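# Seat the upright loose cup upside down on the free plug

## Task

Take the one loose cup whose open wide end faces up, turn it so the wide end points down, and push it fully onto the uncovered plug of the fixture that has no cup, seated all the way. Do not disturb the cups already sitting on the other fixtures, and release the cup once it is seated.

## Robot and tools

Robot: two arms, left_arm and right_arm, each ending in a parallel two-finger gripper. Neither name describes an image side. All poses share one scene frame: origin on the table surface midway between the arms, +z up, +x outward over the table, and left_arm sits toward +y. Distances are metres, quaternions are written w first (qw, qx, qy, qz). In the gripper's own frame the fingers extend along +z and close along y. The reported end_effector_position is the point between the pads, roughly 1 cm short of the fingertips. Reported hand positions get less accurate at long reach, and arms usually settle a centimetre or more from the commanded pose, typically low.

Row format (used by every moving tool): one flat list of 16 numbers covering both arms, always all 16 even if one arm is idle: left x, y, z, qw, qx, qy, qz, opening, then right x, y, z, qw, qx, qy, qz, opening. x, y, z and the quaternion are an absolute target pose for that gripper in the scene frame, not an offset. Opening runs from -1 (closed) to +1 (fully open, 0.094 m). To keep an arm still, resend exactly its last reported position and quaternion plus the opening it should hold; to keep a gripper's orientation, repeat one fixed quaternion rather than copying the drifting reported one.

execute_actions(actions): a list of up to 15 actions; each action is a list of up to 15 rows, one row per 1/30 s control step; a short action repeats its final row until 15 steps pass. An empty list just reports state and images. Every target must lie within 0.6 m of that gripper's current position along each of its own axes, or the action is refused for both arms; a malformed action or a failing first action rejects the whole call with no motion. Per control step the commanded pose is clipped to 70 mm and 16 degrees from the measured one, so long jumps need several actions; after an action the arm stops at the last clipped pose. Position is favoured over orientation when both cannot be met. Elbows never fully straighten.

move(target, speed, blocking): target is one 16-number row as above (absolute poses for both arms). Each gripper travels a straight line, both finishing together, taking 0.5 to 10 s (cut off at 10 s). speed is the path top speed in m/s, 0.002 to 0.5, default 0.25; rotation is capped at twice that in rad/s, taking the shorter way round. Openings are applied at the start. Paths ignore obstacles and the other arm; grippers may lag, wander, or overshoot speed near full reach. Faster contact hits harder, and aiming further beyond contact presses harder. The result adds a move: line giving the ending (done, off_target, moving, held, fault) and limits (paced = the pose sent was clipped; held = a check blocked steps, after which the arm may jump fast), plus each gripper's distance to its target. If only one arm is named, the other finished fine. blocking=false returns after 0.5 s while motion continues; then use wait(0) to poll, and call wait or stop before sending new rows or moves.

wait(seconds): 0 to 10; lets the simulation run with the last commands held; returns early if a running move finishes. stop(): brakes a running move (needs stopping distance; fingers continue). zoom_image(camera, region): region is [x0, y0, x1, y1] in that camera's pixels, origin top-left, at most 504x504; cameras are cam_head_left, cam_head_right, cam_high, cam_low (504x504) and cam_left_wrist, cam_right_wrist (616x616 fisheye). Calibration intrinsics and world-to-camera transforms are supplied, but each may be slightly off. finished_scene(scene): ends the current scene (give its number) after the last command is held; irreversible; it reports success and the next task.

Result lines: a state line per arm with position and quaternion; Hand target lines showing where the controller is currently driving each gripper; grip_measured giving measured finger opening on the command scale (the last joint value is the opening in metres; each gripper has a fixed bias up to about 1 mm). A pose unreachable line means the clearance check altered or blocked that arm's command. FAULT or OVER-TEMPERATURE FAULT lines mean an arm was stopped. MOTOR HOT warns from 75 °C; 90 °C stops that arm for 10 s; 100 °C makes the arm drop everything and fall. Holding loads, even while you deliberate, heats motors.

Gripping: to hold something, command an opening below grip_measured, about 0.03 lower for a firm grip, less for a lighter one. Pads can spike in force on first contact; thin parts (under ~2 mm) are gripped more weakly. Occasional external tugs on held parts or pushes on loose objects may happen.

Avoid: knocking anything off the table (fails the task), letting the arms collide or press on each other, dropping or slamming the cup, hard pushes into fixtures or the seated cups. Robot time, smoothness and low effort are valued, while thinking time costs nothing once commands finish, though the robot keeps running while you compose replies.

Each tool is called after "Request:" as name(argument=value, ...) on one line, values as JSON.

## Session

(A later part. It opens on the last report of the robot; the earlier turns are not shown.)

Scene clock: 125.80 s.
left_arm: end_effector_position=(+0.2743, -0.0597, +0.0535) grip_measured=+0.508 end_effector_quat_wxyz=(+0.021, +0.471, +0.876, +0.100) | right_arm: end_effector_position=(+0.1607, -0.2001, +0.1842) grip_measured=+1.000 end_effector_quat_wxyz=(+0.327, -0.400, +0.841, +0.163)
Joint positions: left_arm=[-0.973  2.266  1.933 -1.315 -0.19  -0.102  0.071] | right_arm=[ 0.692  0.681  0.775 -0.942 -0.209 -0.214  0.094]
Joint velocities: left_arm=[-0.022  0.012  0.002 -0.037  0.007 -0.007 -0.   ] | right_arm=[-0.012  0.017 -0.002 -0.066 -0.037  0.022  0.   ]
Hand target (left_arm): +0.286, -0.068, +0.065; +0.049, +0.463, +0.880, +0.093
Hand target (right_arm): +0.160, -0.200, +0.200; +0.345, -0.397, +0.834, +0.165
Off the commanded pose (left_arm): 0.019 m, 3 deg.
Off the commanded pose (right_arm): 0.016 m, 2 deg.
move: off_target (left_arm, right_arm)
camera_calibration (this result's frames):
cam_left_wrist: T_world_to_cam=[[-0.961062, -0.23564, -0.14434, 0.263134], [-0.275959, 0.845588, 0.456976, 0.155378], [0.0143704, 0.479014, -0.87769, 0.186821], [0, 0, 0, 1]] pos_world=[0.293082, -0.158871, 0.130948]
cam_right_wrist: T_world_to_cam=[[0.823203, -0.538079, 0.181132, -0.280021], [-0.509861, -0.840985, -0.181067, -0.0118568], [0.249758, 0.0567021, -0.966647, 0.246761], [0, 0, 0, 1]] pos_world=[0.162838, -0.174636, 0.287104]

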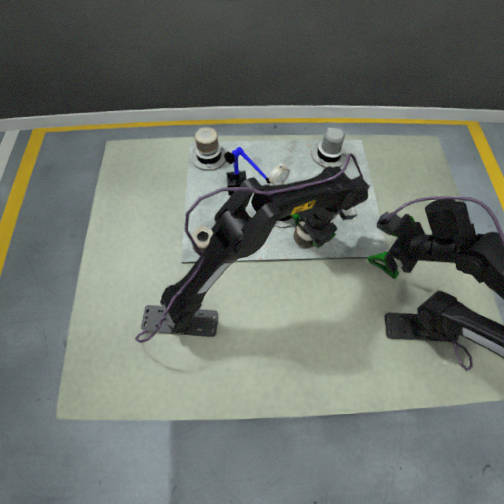

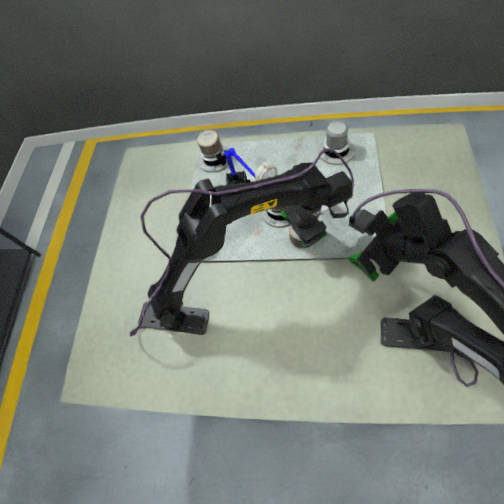

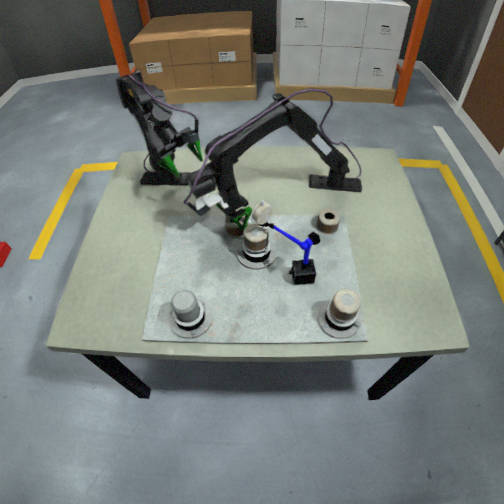

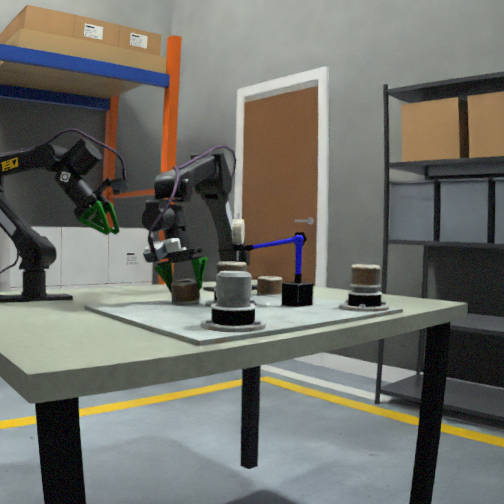

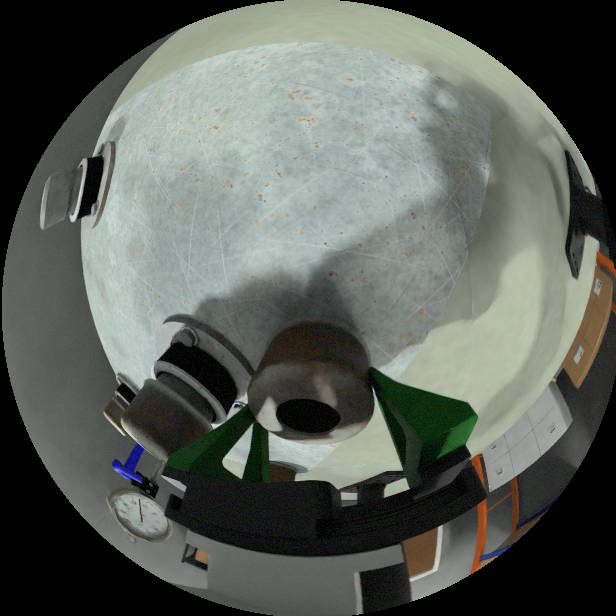

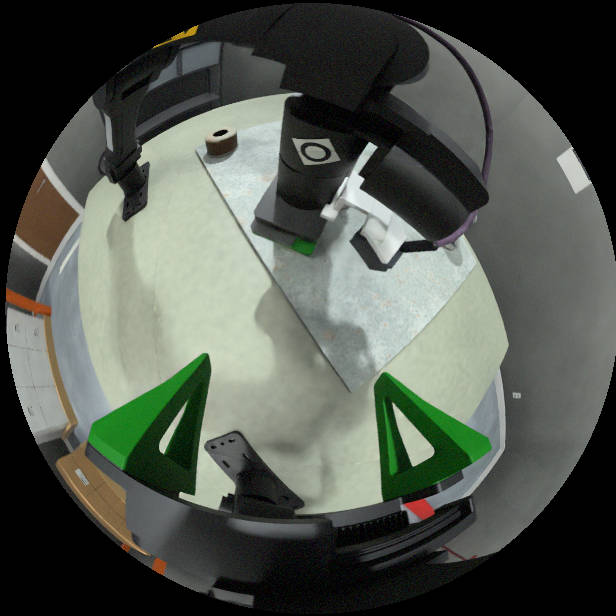

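Request:
move(target=[0.280, -0.062, 0.062, 0.0488, 0.4636, 0.8798, 0.0926, 1.0, 0.16, -0.20, 0.20, 0.3455, -0.3973, 0.8341, 0.1646, 1.0], speed=0.05)

Request:
move(target=[0.22, 0.10, 0.20, 0.0488, 0.4636, 0.8798, 0.0926, 1.0, 0.16, -0.20, 0.20, 0.3455, -0.3973, 0.8341, 0.1646, 1.0], speed=0.25)

Scene clock: 127.60 s.
left_arm: end_effector_position=(+0.2761, -0.0607, +0.0524) grip_measured=+1.000 end_effector_quat_wxyz=(+0.029, +0.469, +0.877, +0.099) | right_arm: end_effector_position=(+0.1607, -0.2002, +0.1841) grip_measured=+1.000 end_effector_quat_wxyz=(+0.327, -0.399, +0.841, +0.162)
Joint positions: left_arm=[-0.973  2.258  1.915 -1.291 -0.197 -0.105  0.094] | right_arm=[ 0.692  0.681  0.775 -0.942 -0.209 -0.213  0.094]
Joint velocities: left_arm=[-0.007 -0.022 -0.012 -0.007 -0.037 -0.051  0.   ] | right_arm=[-0.012 -0.002  0.002  0.022  0.066 -0.037  0.   ]
Hand target (left_arm): +0.280, -0.062, +0.062; +0.048, +0.463, +0.880, +0.093
Hand target (right_arm): +0.160, -0.200, +0.200; +0.345, -0.398, +0.834, +0.165
Off the commanded pose (left_arm): 0.010 m, 2 deg.
Off the commanded pose (right_arm): 0.016 m, 2 deg.
move: off_target (right_arm)
camera_calibration (this result's frames):
cam_left_wrist: T_world_to_cam=[[-0.958565, -0.239642, -0.154026, 0.263991], [-0.283835, 0.849536, 0.444665, 0.160256], [0.0242901, 0.469958, -0.882354, 0.183274], [0, 0, 0, 1]] pos_world=[0.294087, -0.159011, 0.131114]
cam_right_wrist: T_world_to_cam=[[0.822702, -0.538888, 0.180998, -0.280164], [-0.510829, -0.840509, -0.180552, -0.0118161], [0.249428, 0.0560814, -0.966768, 0.246632], [0, 0, 0, 1]] pos_world=[0.162939, -0.17474, 0.287011]

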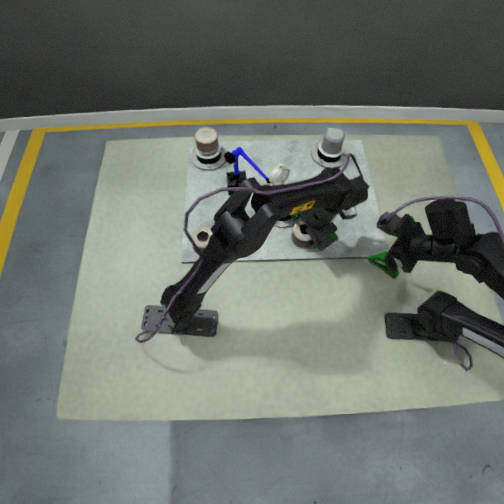

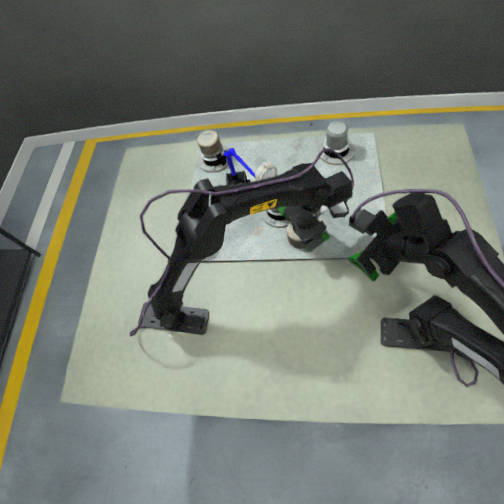

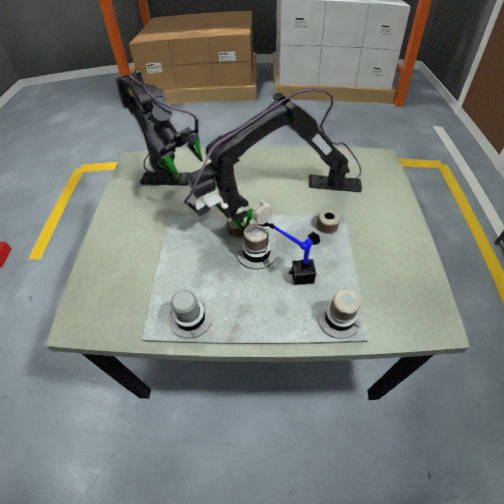

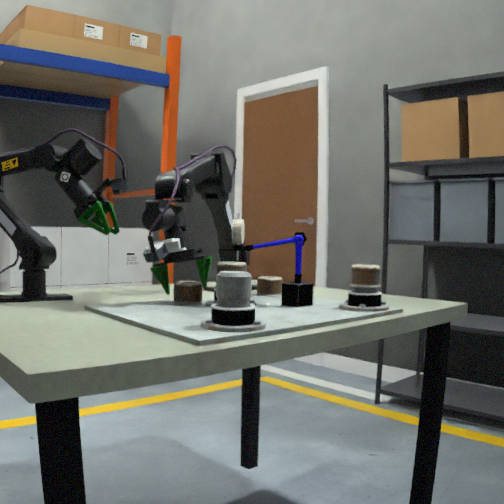

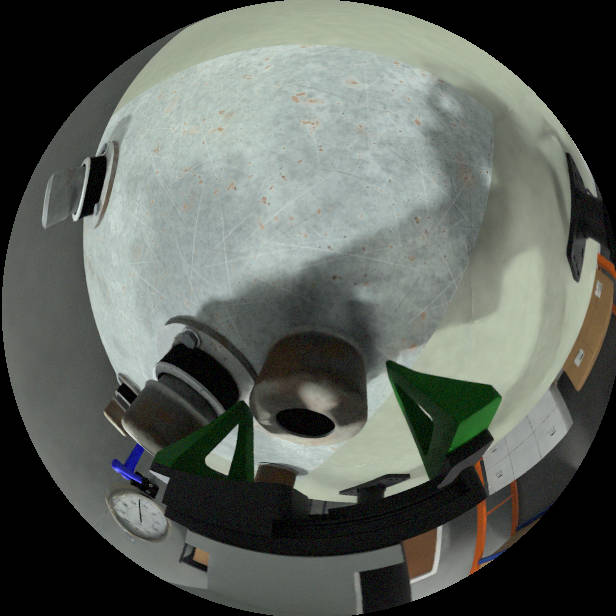

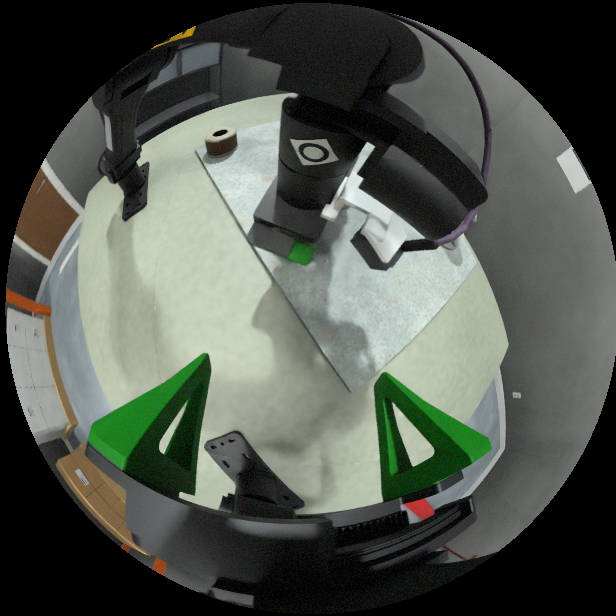

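Scene clock: 129.07 s.
left_arm: end_effector_position=(+0.2206, +0.0946, +0.1978) grip_measured=+1.000 end_effector_quat_wxyz=(+0.048, +0.467, +0.879, +0.088) | right_arm: end_effector_position=(+0.1608, -0.2003, +0.1841) grip_measured=+1.000 end_effector_quat_wxyz=(+0.327, -0.399, +0.841, +0.162)
Joint positions: left_arm=[-0.884  1.569  1.569 -1.572 -0.2   -0.015  0.094] | right_arm=[ 0.692  0.681  0.775 -0.942 -0.208 -0.213  0.094]
Joint velocities: left_arm=[-0.002 -0.002 -0.002  0.007 -0.037 -0.007  0.   ] | right_arm=[-0.002  0.007 -0.002  0.007  0.081  0.007  0.   ]
Hand target (left_arm): +0.222, +0.101, +0.200; +0.048, +0.464, +0.880, +0.093
Hand target (right_arm): +0.160, -0.200, +0.200; +0.345, -0.397, +0.834, +0.165
Off the commanded pose (left_arm): 0.006 m, 1 deg.
Off the commanded pose (right_arm): 0.016 m, 2 deg.
move: off_target (right_arm)
camera_calibration (this result's frames):
cam_left_wrist: T_world_to_cam=[[-0.954703, -0.246142, -0.167202, 0.272748], [-0.294178, 0.865242, 0.405976, -0.0436235], [0.0447428, 0.436774, -0.898458, 0.241782], [0, 0, 0, 1]] pos_world=[0.236742, -0.00072478, 0.280546]
cam_right_wrist: T_world_to_cam=[[0.822537, -0.539053, 0.181258, -0.28028], [-0.511012, -0.840422, -0.180435, -0.0118119], [0.249597, 0.0557893, -0.966741, 0.246522], [0, 0, 0, 1]] pos_world=[0.162973, -0.174766, 0.286995]

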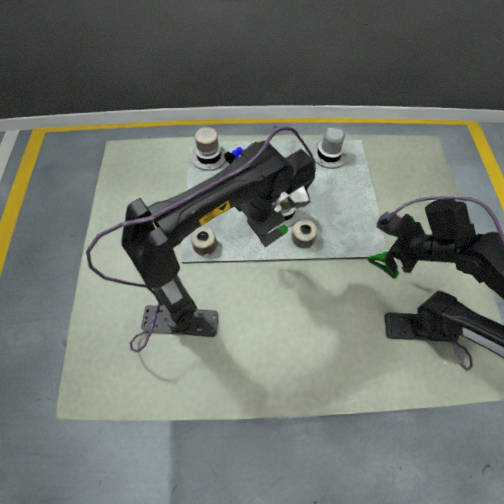

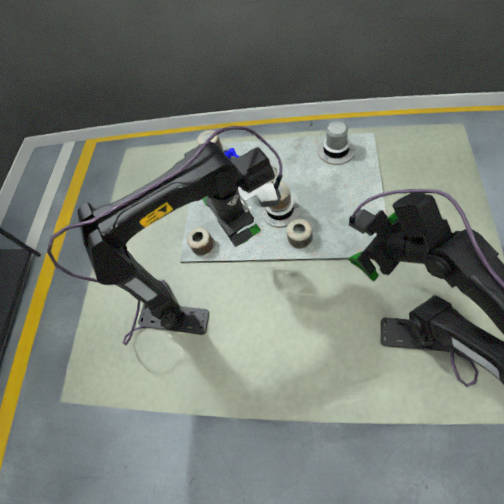

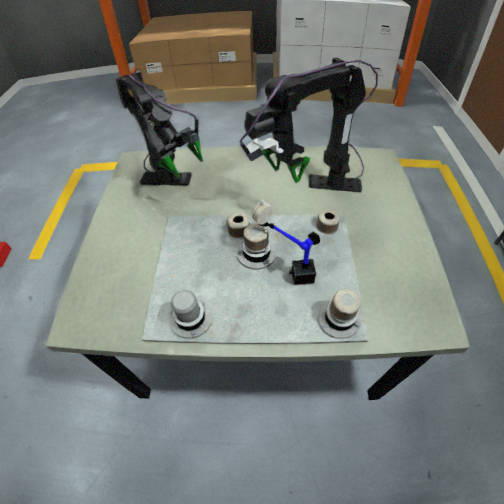

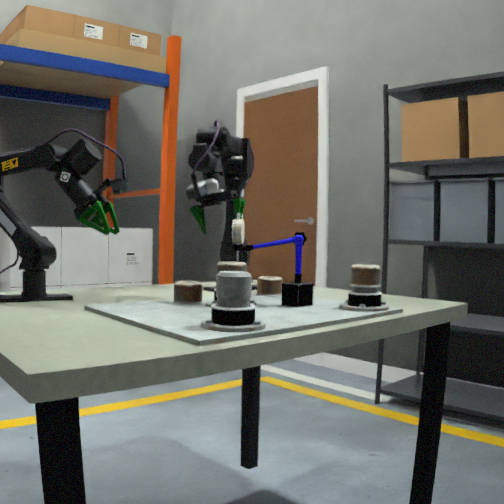

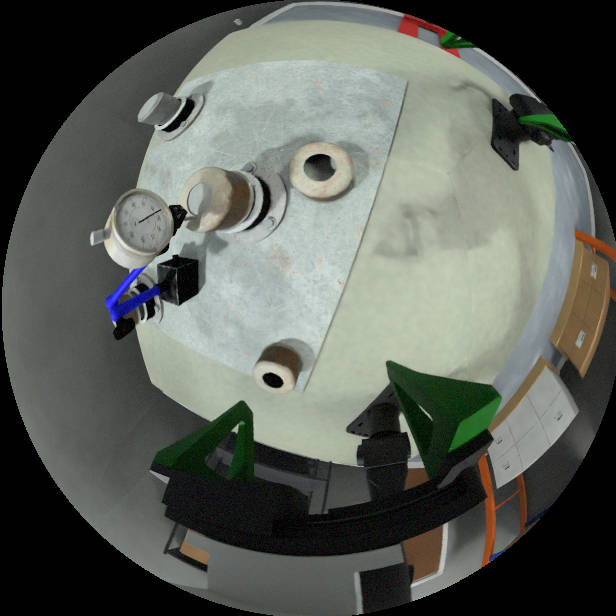

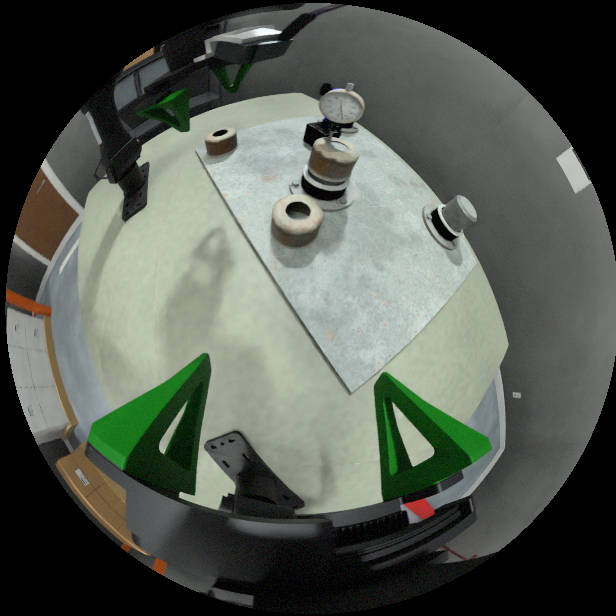

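Request:
move(target=[0.18, 0.28, 0.20, 0.0488, 0.4636, 0.8798, 0.0926, 1.0, 0.241, -0.079, 0.098, 0.3492, -0.3780, 0.8431, 0.1566, 1.0], speed=0.25)

Scene clock: 132.30 s.
left_arm: end_effector_position=(+0.1861, +0.2796, +0.2010) grip_measured=+1.000 end_effector_quat_wxyz=(+0.087, +0.468, +0.874, +0.098) | right_arm: end_effector_position=(+0.2376, -0.0820, +0.0959) grip_measured=+1.000 end_effector_quat_wxyz=(+0.342, -0.381, +0.845, +0.156)
Joint positions: left_arm=[-0.219  0.928  1.148 -1.584 -0.163  0.674  0.094] | right_arm=[ 0.953  1.312  0.667 -0.156  0.003  0.007  0.094]
Joint velocities: left_arm=[-0.007 -0.007  0.012 -0.022  0.037 -0.037  0.   ] | right_arm=[ 0.007 -0.007 -0.017 -0.051  0.007 -0.037  0.   ]
Hand target (left_arm): +0.182, +0.280, +0.198; +0.088, +0.465, +0.876, +0.090
Hand target (right_arm): +0.239, -0.078, +0.098; +0.348, -0.378, +0.844, +0.156
Off the commanded pose (left_arm): 0.006 m, 5 deg.
Off the commanded pose (right_arm): 0.005 m, 1 deg.
joint sent to its limit (left arm) — the command would take joint 4 (wrist pitch) past its lower limit, so that joint was sent only as far as its limit.
move: off_target (left_arm)
camera_calibration (this result's frames):
cam_left_wrist: T_world_to_cam=[[-0.941739, -0.238414, -0.237248, 0.295442], [-0.313943, 0.876202, 0.365664, -0.20645], [0.120698, 0.418842, -0.900002, 0.156627], [0, 0, 0, 1]] pos_world=[0.194511, 0.185727, 0.286548]
cam_right_wrist: T_world_to_cam=[[0.794745, -0.575606, 0.192502, -0.261212], [-0.542084, -0.815825, -0.201429, 0.1224], [0.272992, 0.0557329, -0.960401, 0.129316], [0, 0, 0, 1]] pos_world=[0.238646, -0.0577049, 0.199134]

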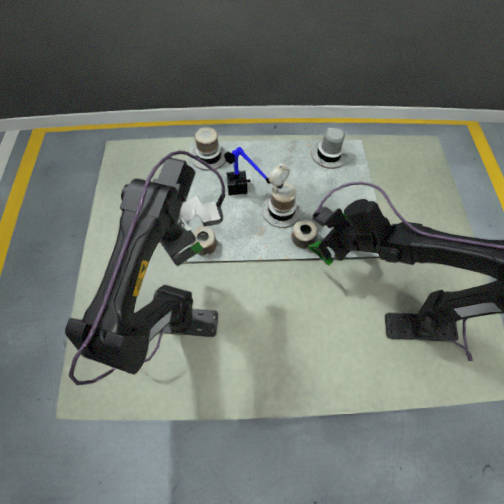

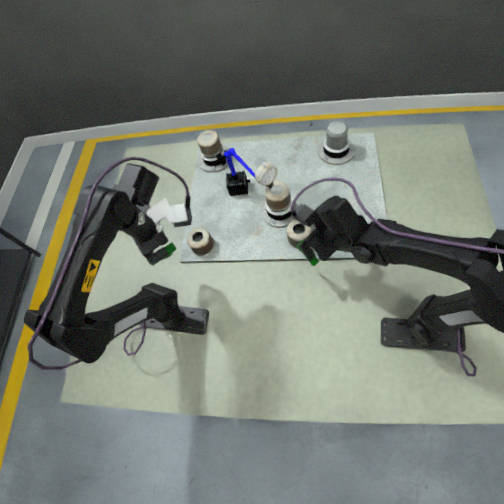

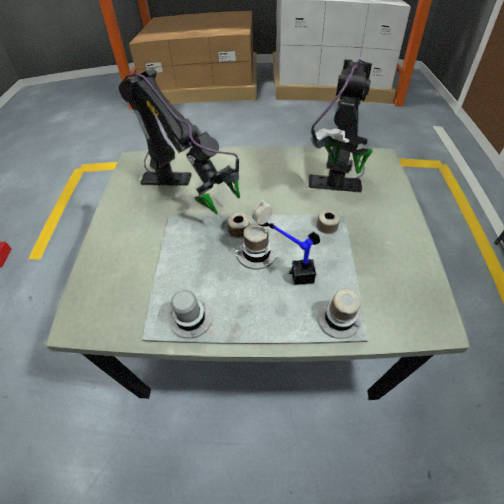

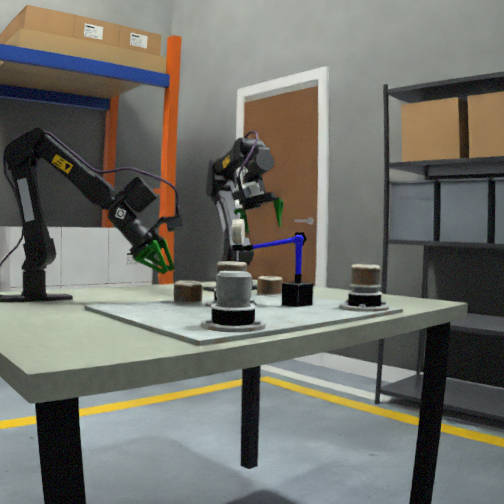

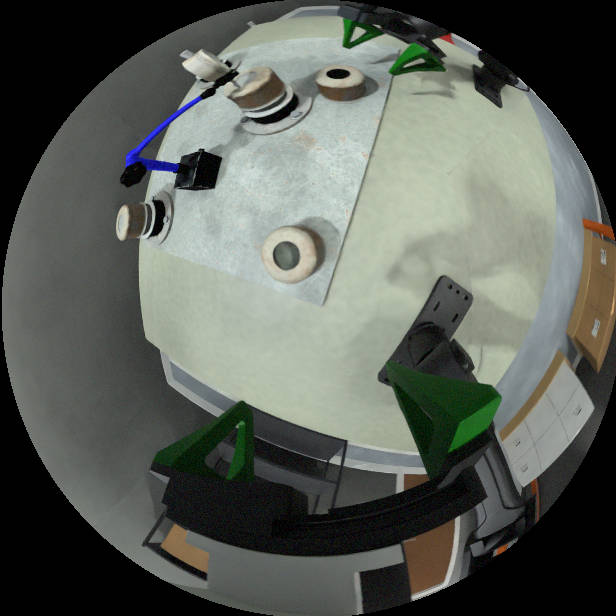

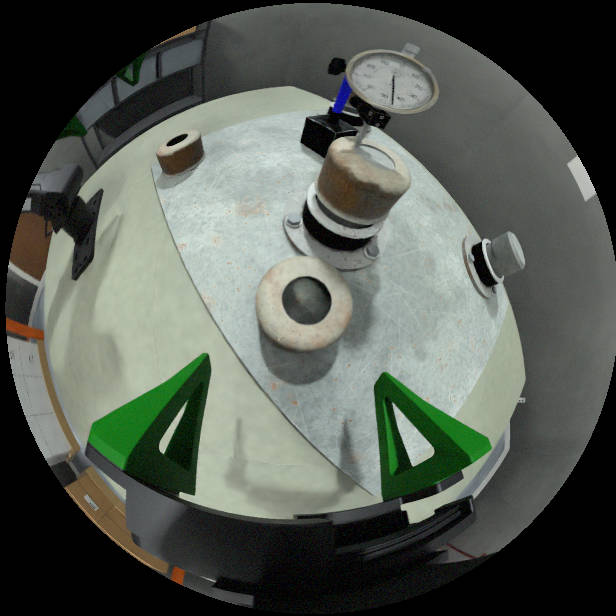

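Request:
move(target=[0.1861, 0.2796, 0.2010, 0.087, 0.468, 0.874, 0.098, 1.0, 0.281, -0.040, 0.037, 0.3492, -0.3780, 0.8431, 0.1566, 1.0], speed=0.08)

Request:
zoom_image(camera="cam_low", region=[130, 220, 270, 320])

Scene clock: 134.60 s.
left_arm: end_effector_position=(+0.1861, +0.2795, +0.2010) grip_measured=+1.000 end_effector_quat_wxyz=(+0.087, +0.469, +0.873, +0.097) | right_arm: end_effector_position=(+0.2688, -0.0474, +0.0265) grip_measured=+1.000 end_effector_quat_wxyz=(+0.332, -0.382, +0.849, +0.152)
Joint positions: left_arm=[-0.219  0.928  1.148 -1.584 -0.162  0.676  0.094] | right_arm=[0.95  1.686 0.696 0.167 0.002 0.008 0.094]
Joint velocities: left_arm=[-0.012 -0.007  0.022 -0.007 -0.051 -0.066  0.   ] | right_arm=[-0.002 -0.012 -0.002  0.066 -0.081  0.037  0.   ]
Hand target (left_arm): +0.186, +0.280, +0.201; +0.087, +0.468, +0.874, +0.098
Hand target (right_arm): +0.280, -0.040, +0.038; +0.349, -0.378, +0.843, +0.156
Off the commanded pose (left_arm): 0.000 m, 0 deg.
Off the commanded pose (right_arm): 0.018 m, 2 deg.
move: off_target (right_arm)
camera_calibration (this result's frames):
cam_left_wrist: T_world_to_cam=[[-0.9425, -0.23585, -0.236787, 0.294702], [-0.311371, 0.877078, 0.365763, -0.207085], [0.121416, 0.41846, -0.900083, 0.156655], [0, 0, 0, 1]] pos_world=[0.194256, 0.185581, 0.286528]
cam_right_wrist: T_world_to_cam=[[0.796516, -0.574434, 0.188647, -0.253027], [-0.547047, -0.817574, -0.179757, 0.154134], [0.257491, 0.0399802, -0.965453, 0.0557778], [0, 0, 0, 1]] pos_world=[0.271497, -0.0215612, 0.12929]

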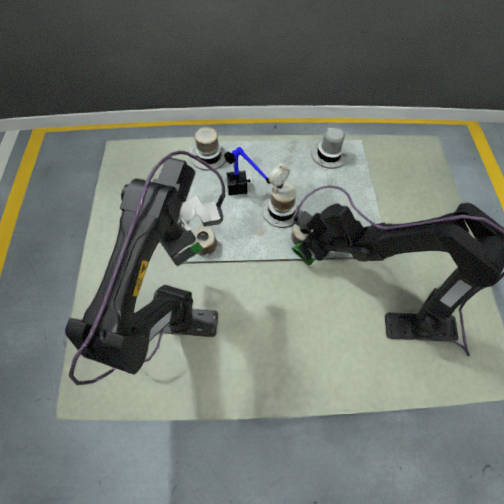

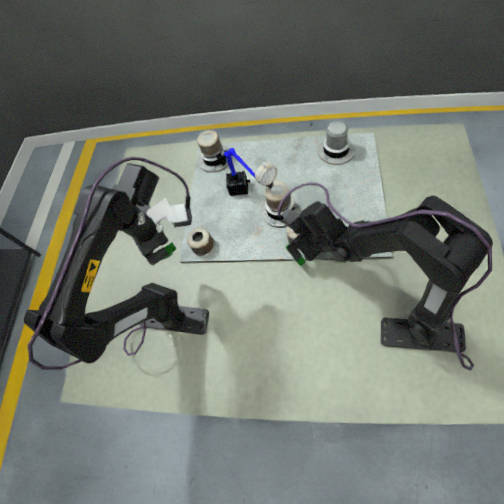

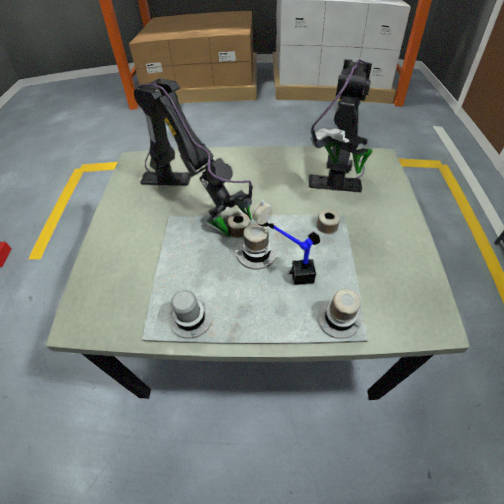

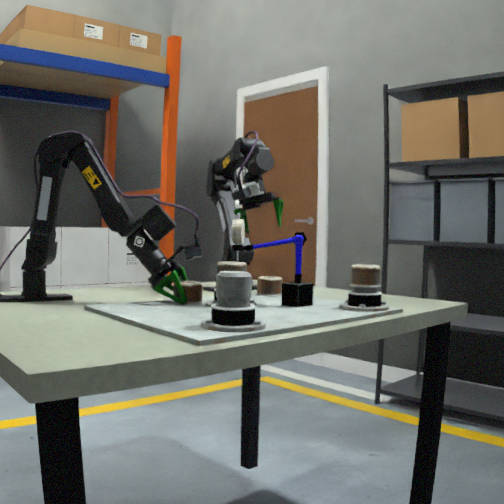

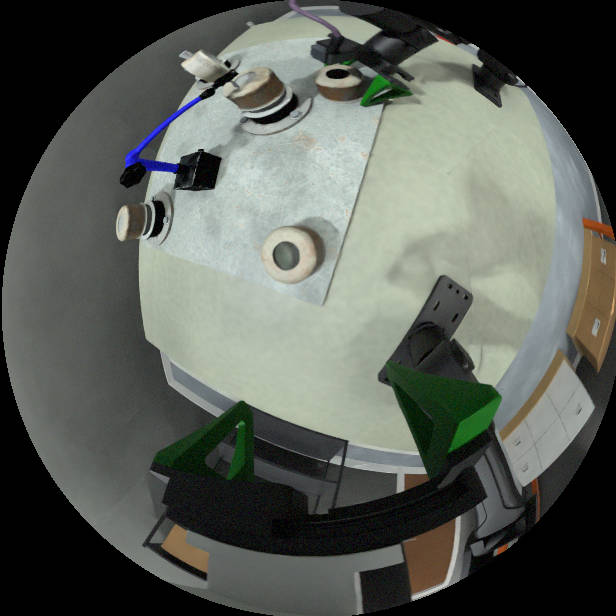

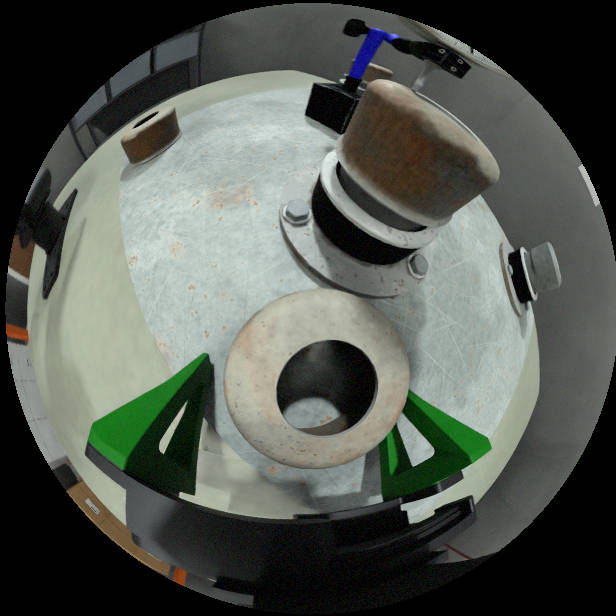

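Region (130, 220, 270, 320) of cam_low's 504x504 image, scaled by 3.600, with more detail than that image has; it fills the top 360 rows of this view, and the rest is white.

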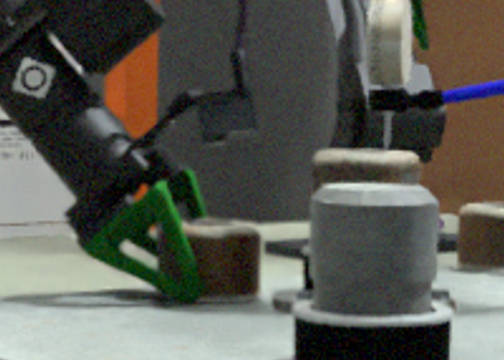

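Request:
move(target=[0.1861, 0.2796, 0.2010, 0.087, 0.468, 0.874, 0.098, 1.0, 0.292, -0.034, 0.052, 0.3492, -0.3780, 0.8431, 0.1566, 1.0], speed=0.05)

Request:
zoom_image(camera="cam_low", region=[130, 220, 270, 320])

Scene clock: 136.87 s.
left_arm: end_effector_position=(+0.1861, +0.2795, +0.2010) grip_measured=+1.000 end_effector_quat_wxyz=(+0.087, +0.469, +0.873, +0.097) | right_arm: end_effector_position=(+0.2852, -0.0387, +0.0456) grip_measured=+1.000 end_effector_quat_wxyz=(+0.346, -0.377, +0.845, +0.153)
Joint positions: left_arm=[-0.219  0.928  1.148 -1.584 -0.162  0.676  0.094] | right_arm=[ 0.935  1.686  0.77   0.122  0.002 -0.003  0.094]
Joint velocities: left_arm=[-0.007 -0.002  0.007 -0.095  0.007 -0.007  0.   ] | right_arm=[-0.007  0.002 -0.007 -0.037 -0.051 -0.022  0.   ]
Hand target (left_arm): +0.186, +0.280, +0.201; +0.087, +0.468, +0.874, +0.098
Hand target (right_arm): +0.292, -0.034, +0.052; +0.350, -0.378, +0.843, +0.156
Off the commanded pose (left_arm): 0.000 m, 0 deg.
Off the commanded pose (right_arm): 0.010 m, 1 deg.
move: done
camera_calibration (this result's frames):
cam_left_wrist: T_world_to_cam=[[-0.9425, -0.23585, -0.236787, 0.294702], [-0.311371, 0.877078, 0.365763, -0.207085], [0.121416, 0.41846, -0.900083, 0.156655], [0, 0, 0, 1]] pos_world=[0.194256, 0.185581, 0.286528]
cam_right_wrist: T_world_to_cam=[[0.787265, -0.583698, 0.198769, -0.262829], [-0.548439, -0.810179, -0.20694, 0.175632], [0.28183, 0.053904, -0.957949, 0.0628825], [0, 0, 0, 1]] pos_world=[0.285517, -0.0145094, 0.148826]

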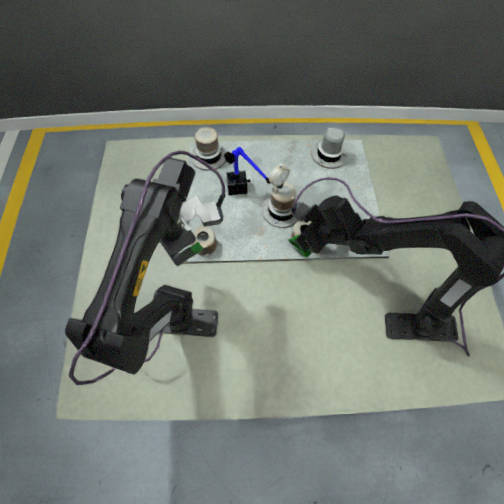

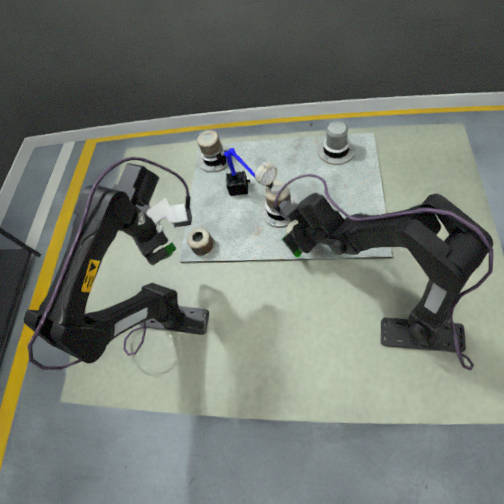

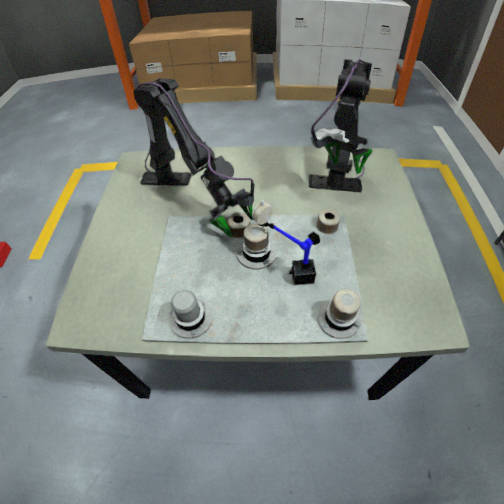

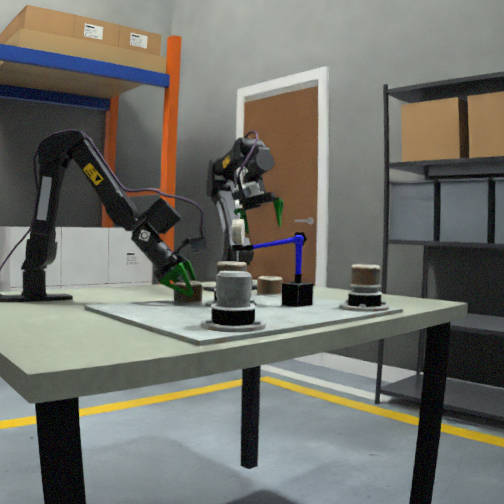

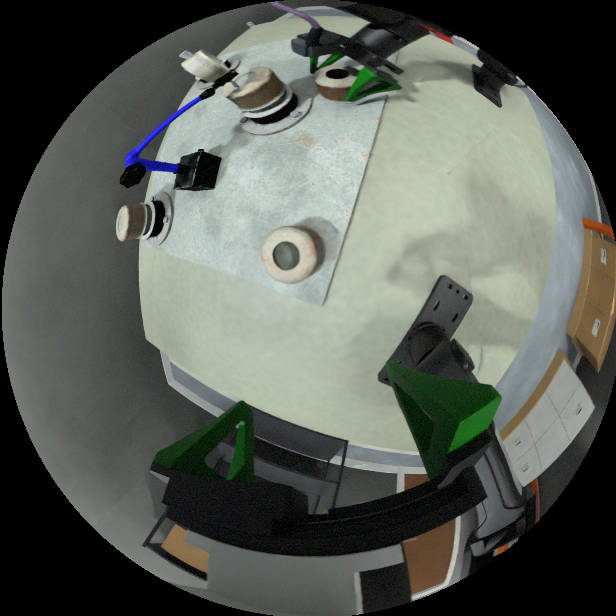

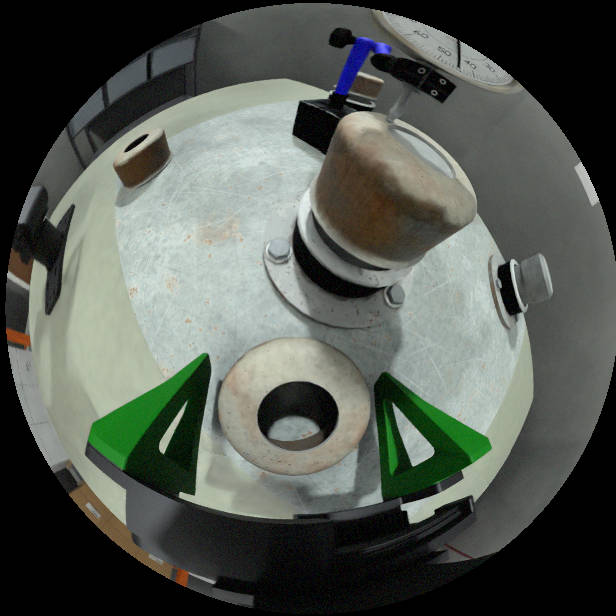

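Region (130, 220, 270, 320) of cam_low's 504x504 image, scaled by 3.600, with more detail than that image has; it fills the top 360 rows of this view, and the rest is white.

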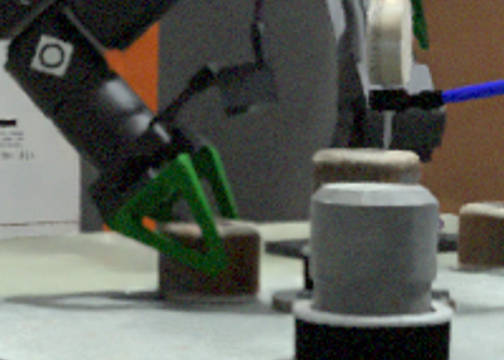

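Request:
move(target=[0.1861, 0.2796, 0.2010, 0.087, 0.468, 0.874, 0.098, 1.0, 0.292, -0.034, 0.052, 0.3492, -0.3780, 0.8431, 0.1566, 0.38], speed=0.05)

Scene clock: 138.50 s.
left_arm: end_effector_position=(+0.1861, +0.2795, +0.2010) grip_measured=+1.000 end_effector_quat_wxyz=(+0.087, +0.469, +0.873, +0.097) | right_arm: end_effector_position=(+0.2845, -0.0391, +0.0448) grip_measured=+0.474 end_effector_quat_wxyz=(+0.344, -0.378, +0.846, +0.152)
Joint positions: left_arm=[-0.219  0.928  1.148 -1.584 -0.162  0.676  0.094] | right_arm=[ 0.935  1.686  0.77   0.117  0.    -0.003  0.069]
Joint velocities: left_arm=[-0.017 -0.002 -0.012  0.007  0.007 -0.007  0.   ] | right_arm=[ 0.002 -0.007  0.002 -0.051  0.007  0.066  0.001]
Hand target (left_arm): +0.186, +0.280, +0.201; +0.087, +0.468, +0.874, +0.098
Hand target (right_arm): +0.292, -0.034, +0.052; +0.350, -0.378, +0.843, +0.157
Off the commanded pose (left_arm): 0.000 m, 0 deg.
Off the commanded pose (right_arm): 0.012 m, 1 deg.
move: off_target (right_arm)
camera_calibration (this result's frames):
cam_left_wrist: T_world_to_cam=[[-0.9425, -0.23585, -0.236787, 0.294702], [-0.311371, 0.877078, 0.365763, -0.207085], [0.121416, 0.41846, -0.900083, 0.156655], [0, 0, 0, 1]] pos_world=[0.194256, 0.185581, 0.286528]
cam_right_wrist: T_world_to_cam=[[0.78858, -0.582252, 0.1978, -0.26267], [-0.54828, -0.811389, -0.202577, 0.174418], [0.278444, 0.0512976, -0.959082, 0.0632544], [0, 0, 0, 1]] pos_world=[0.285153, -0.0146646, 0.147955]

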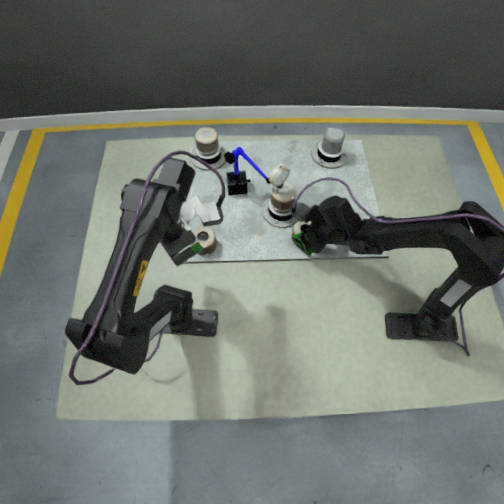

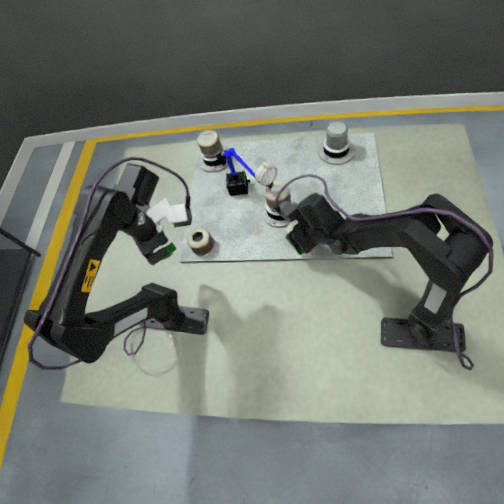

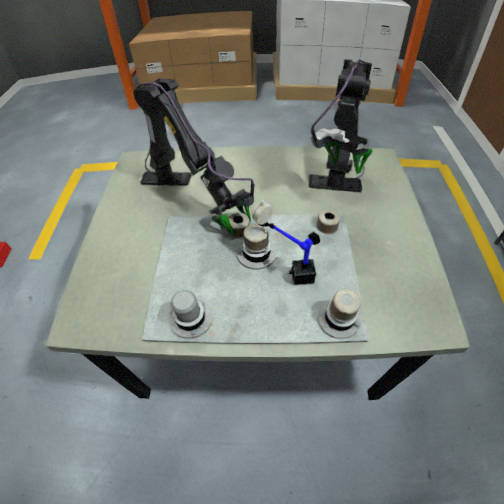

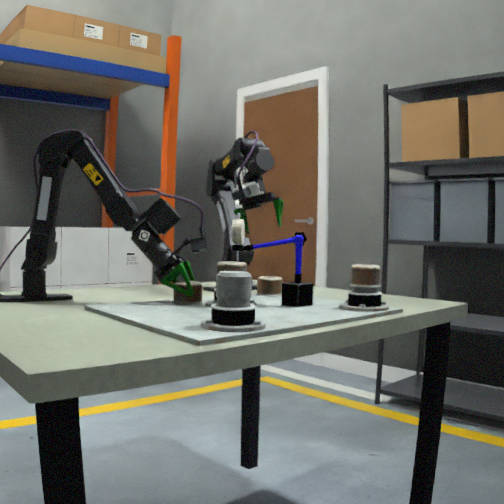

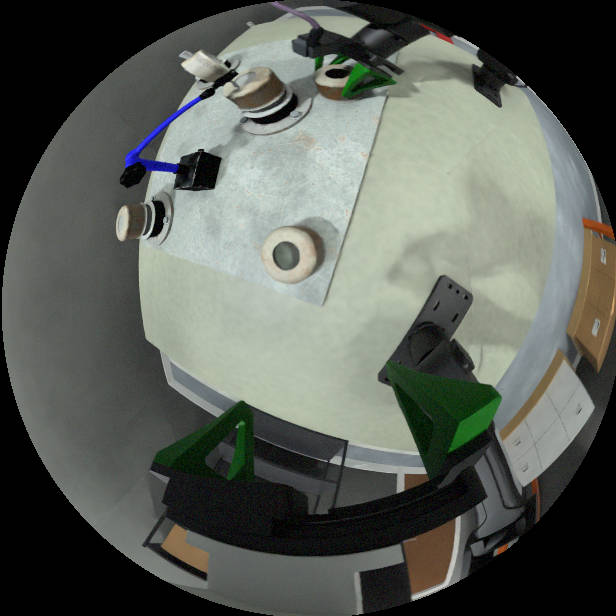

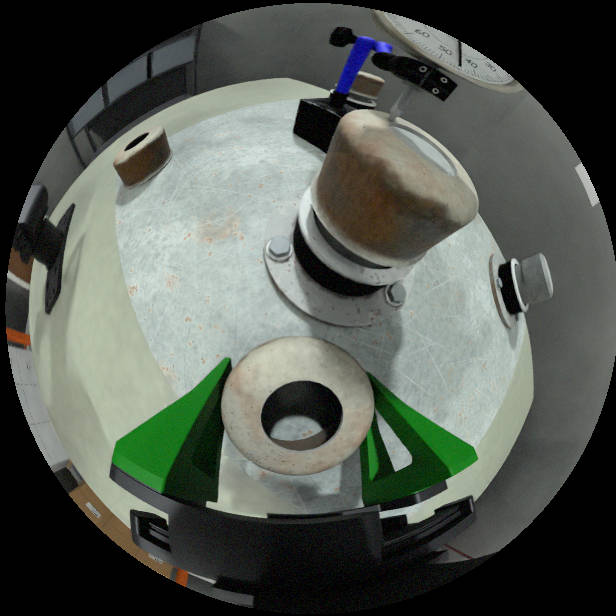

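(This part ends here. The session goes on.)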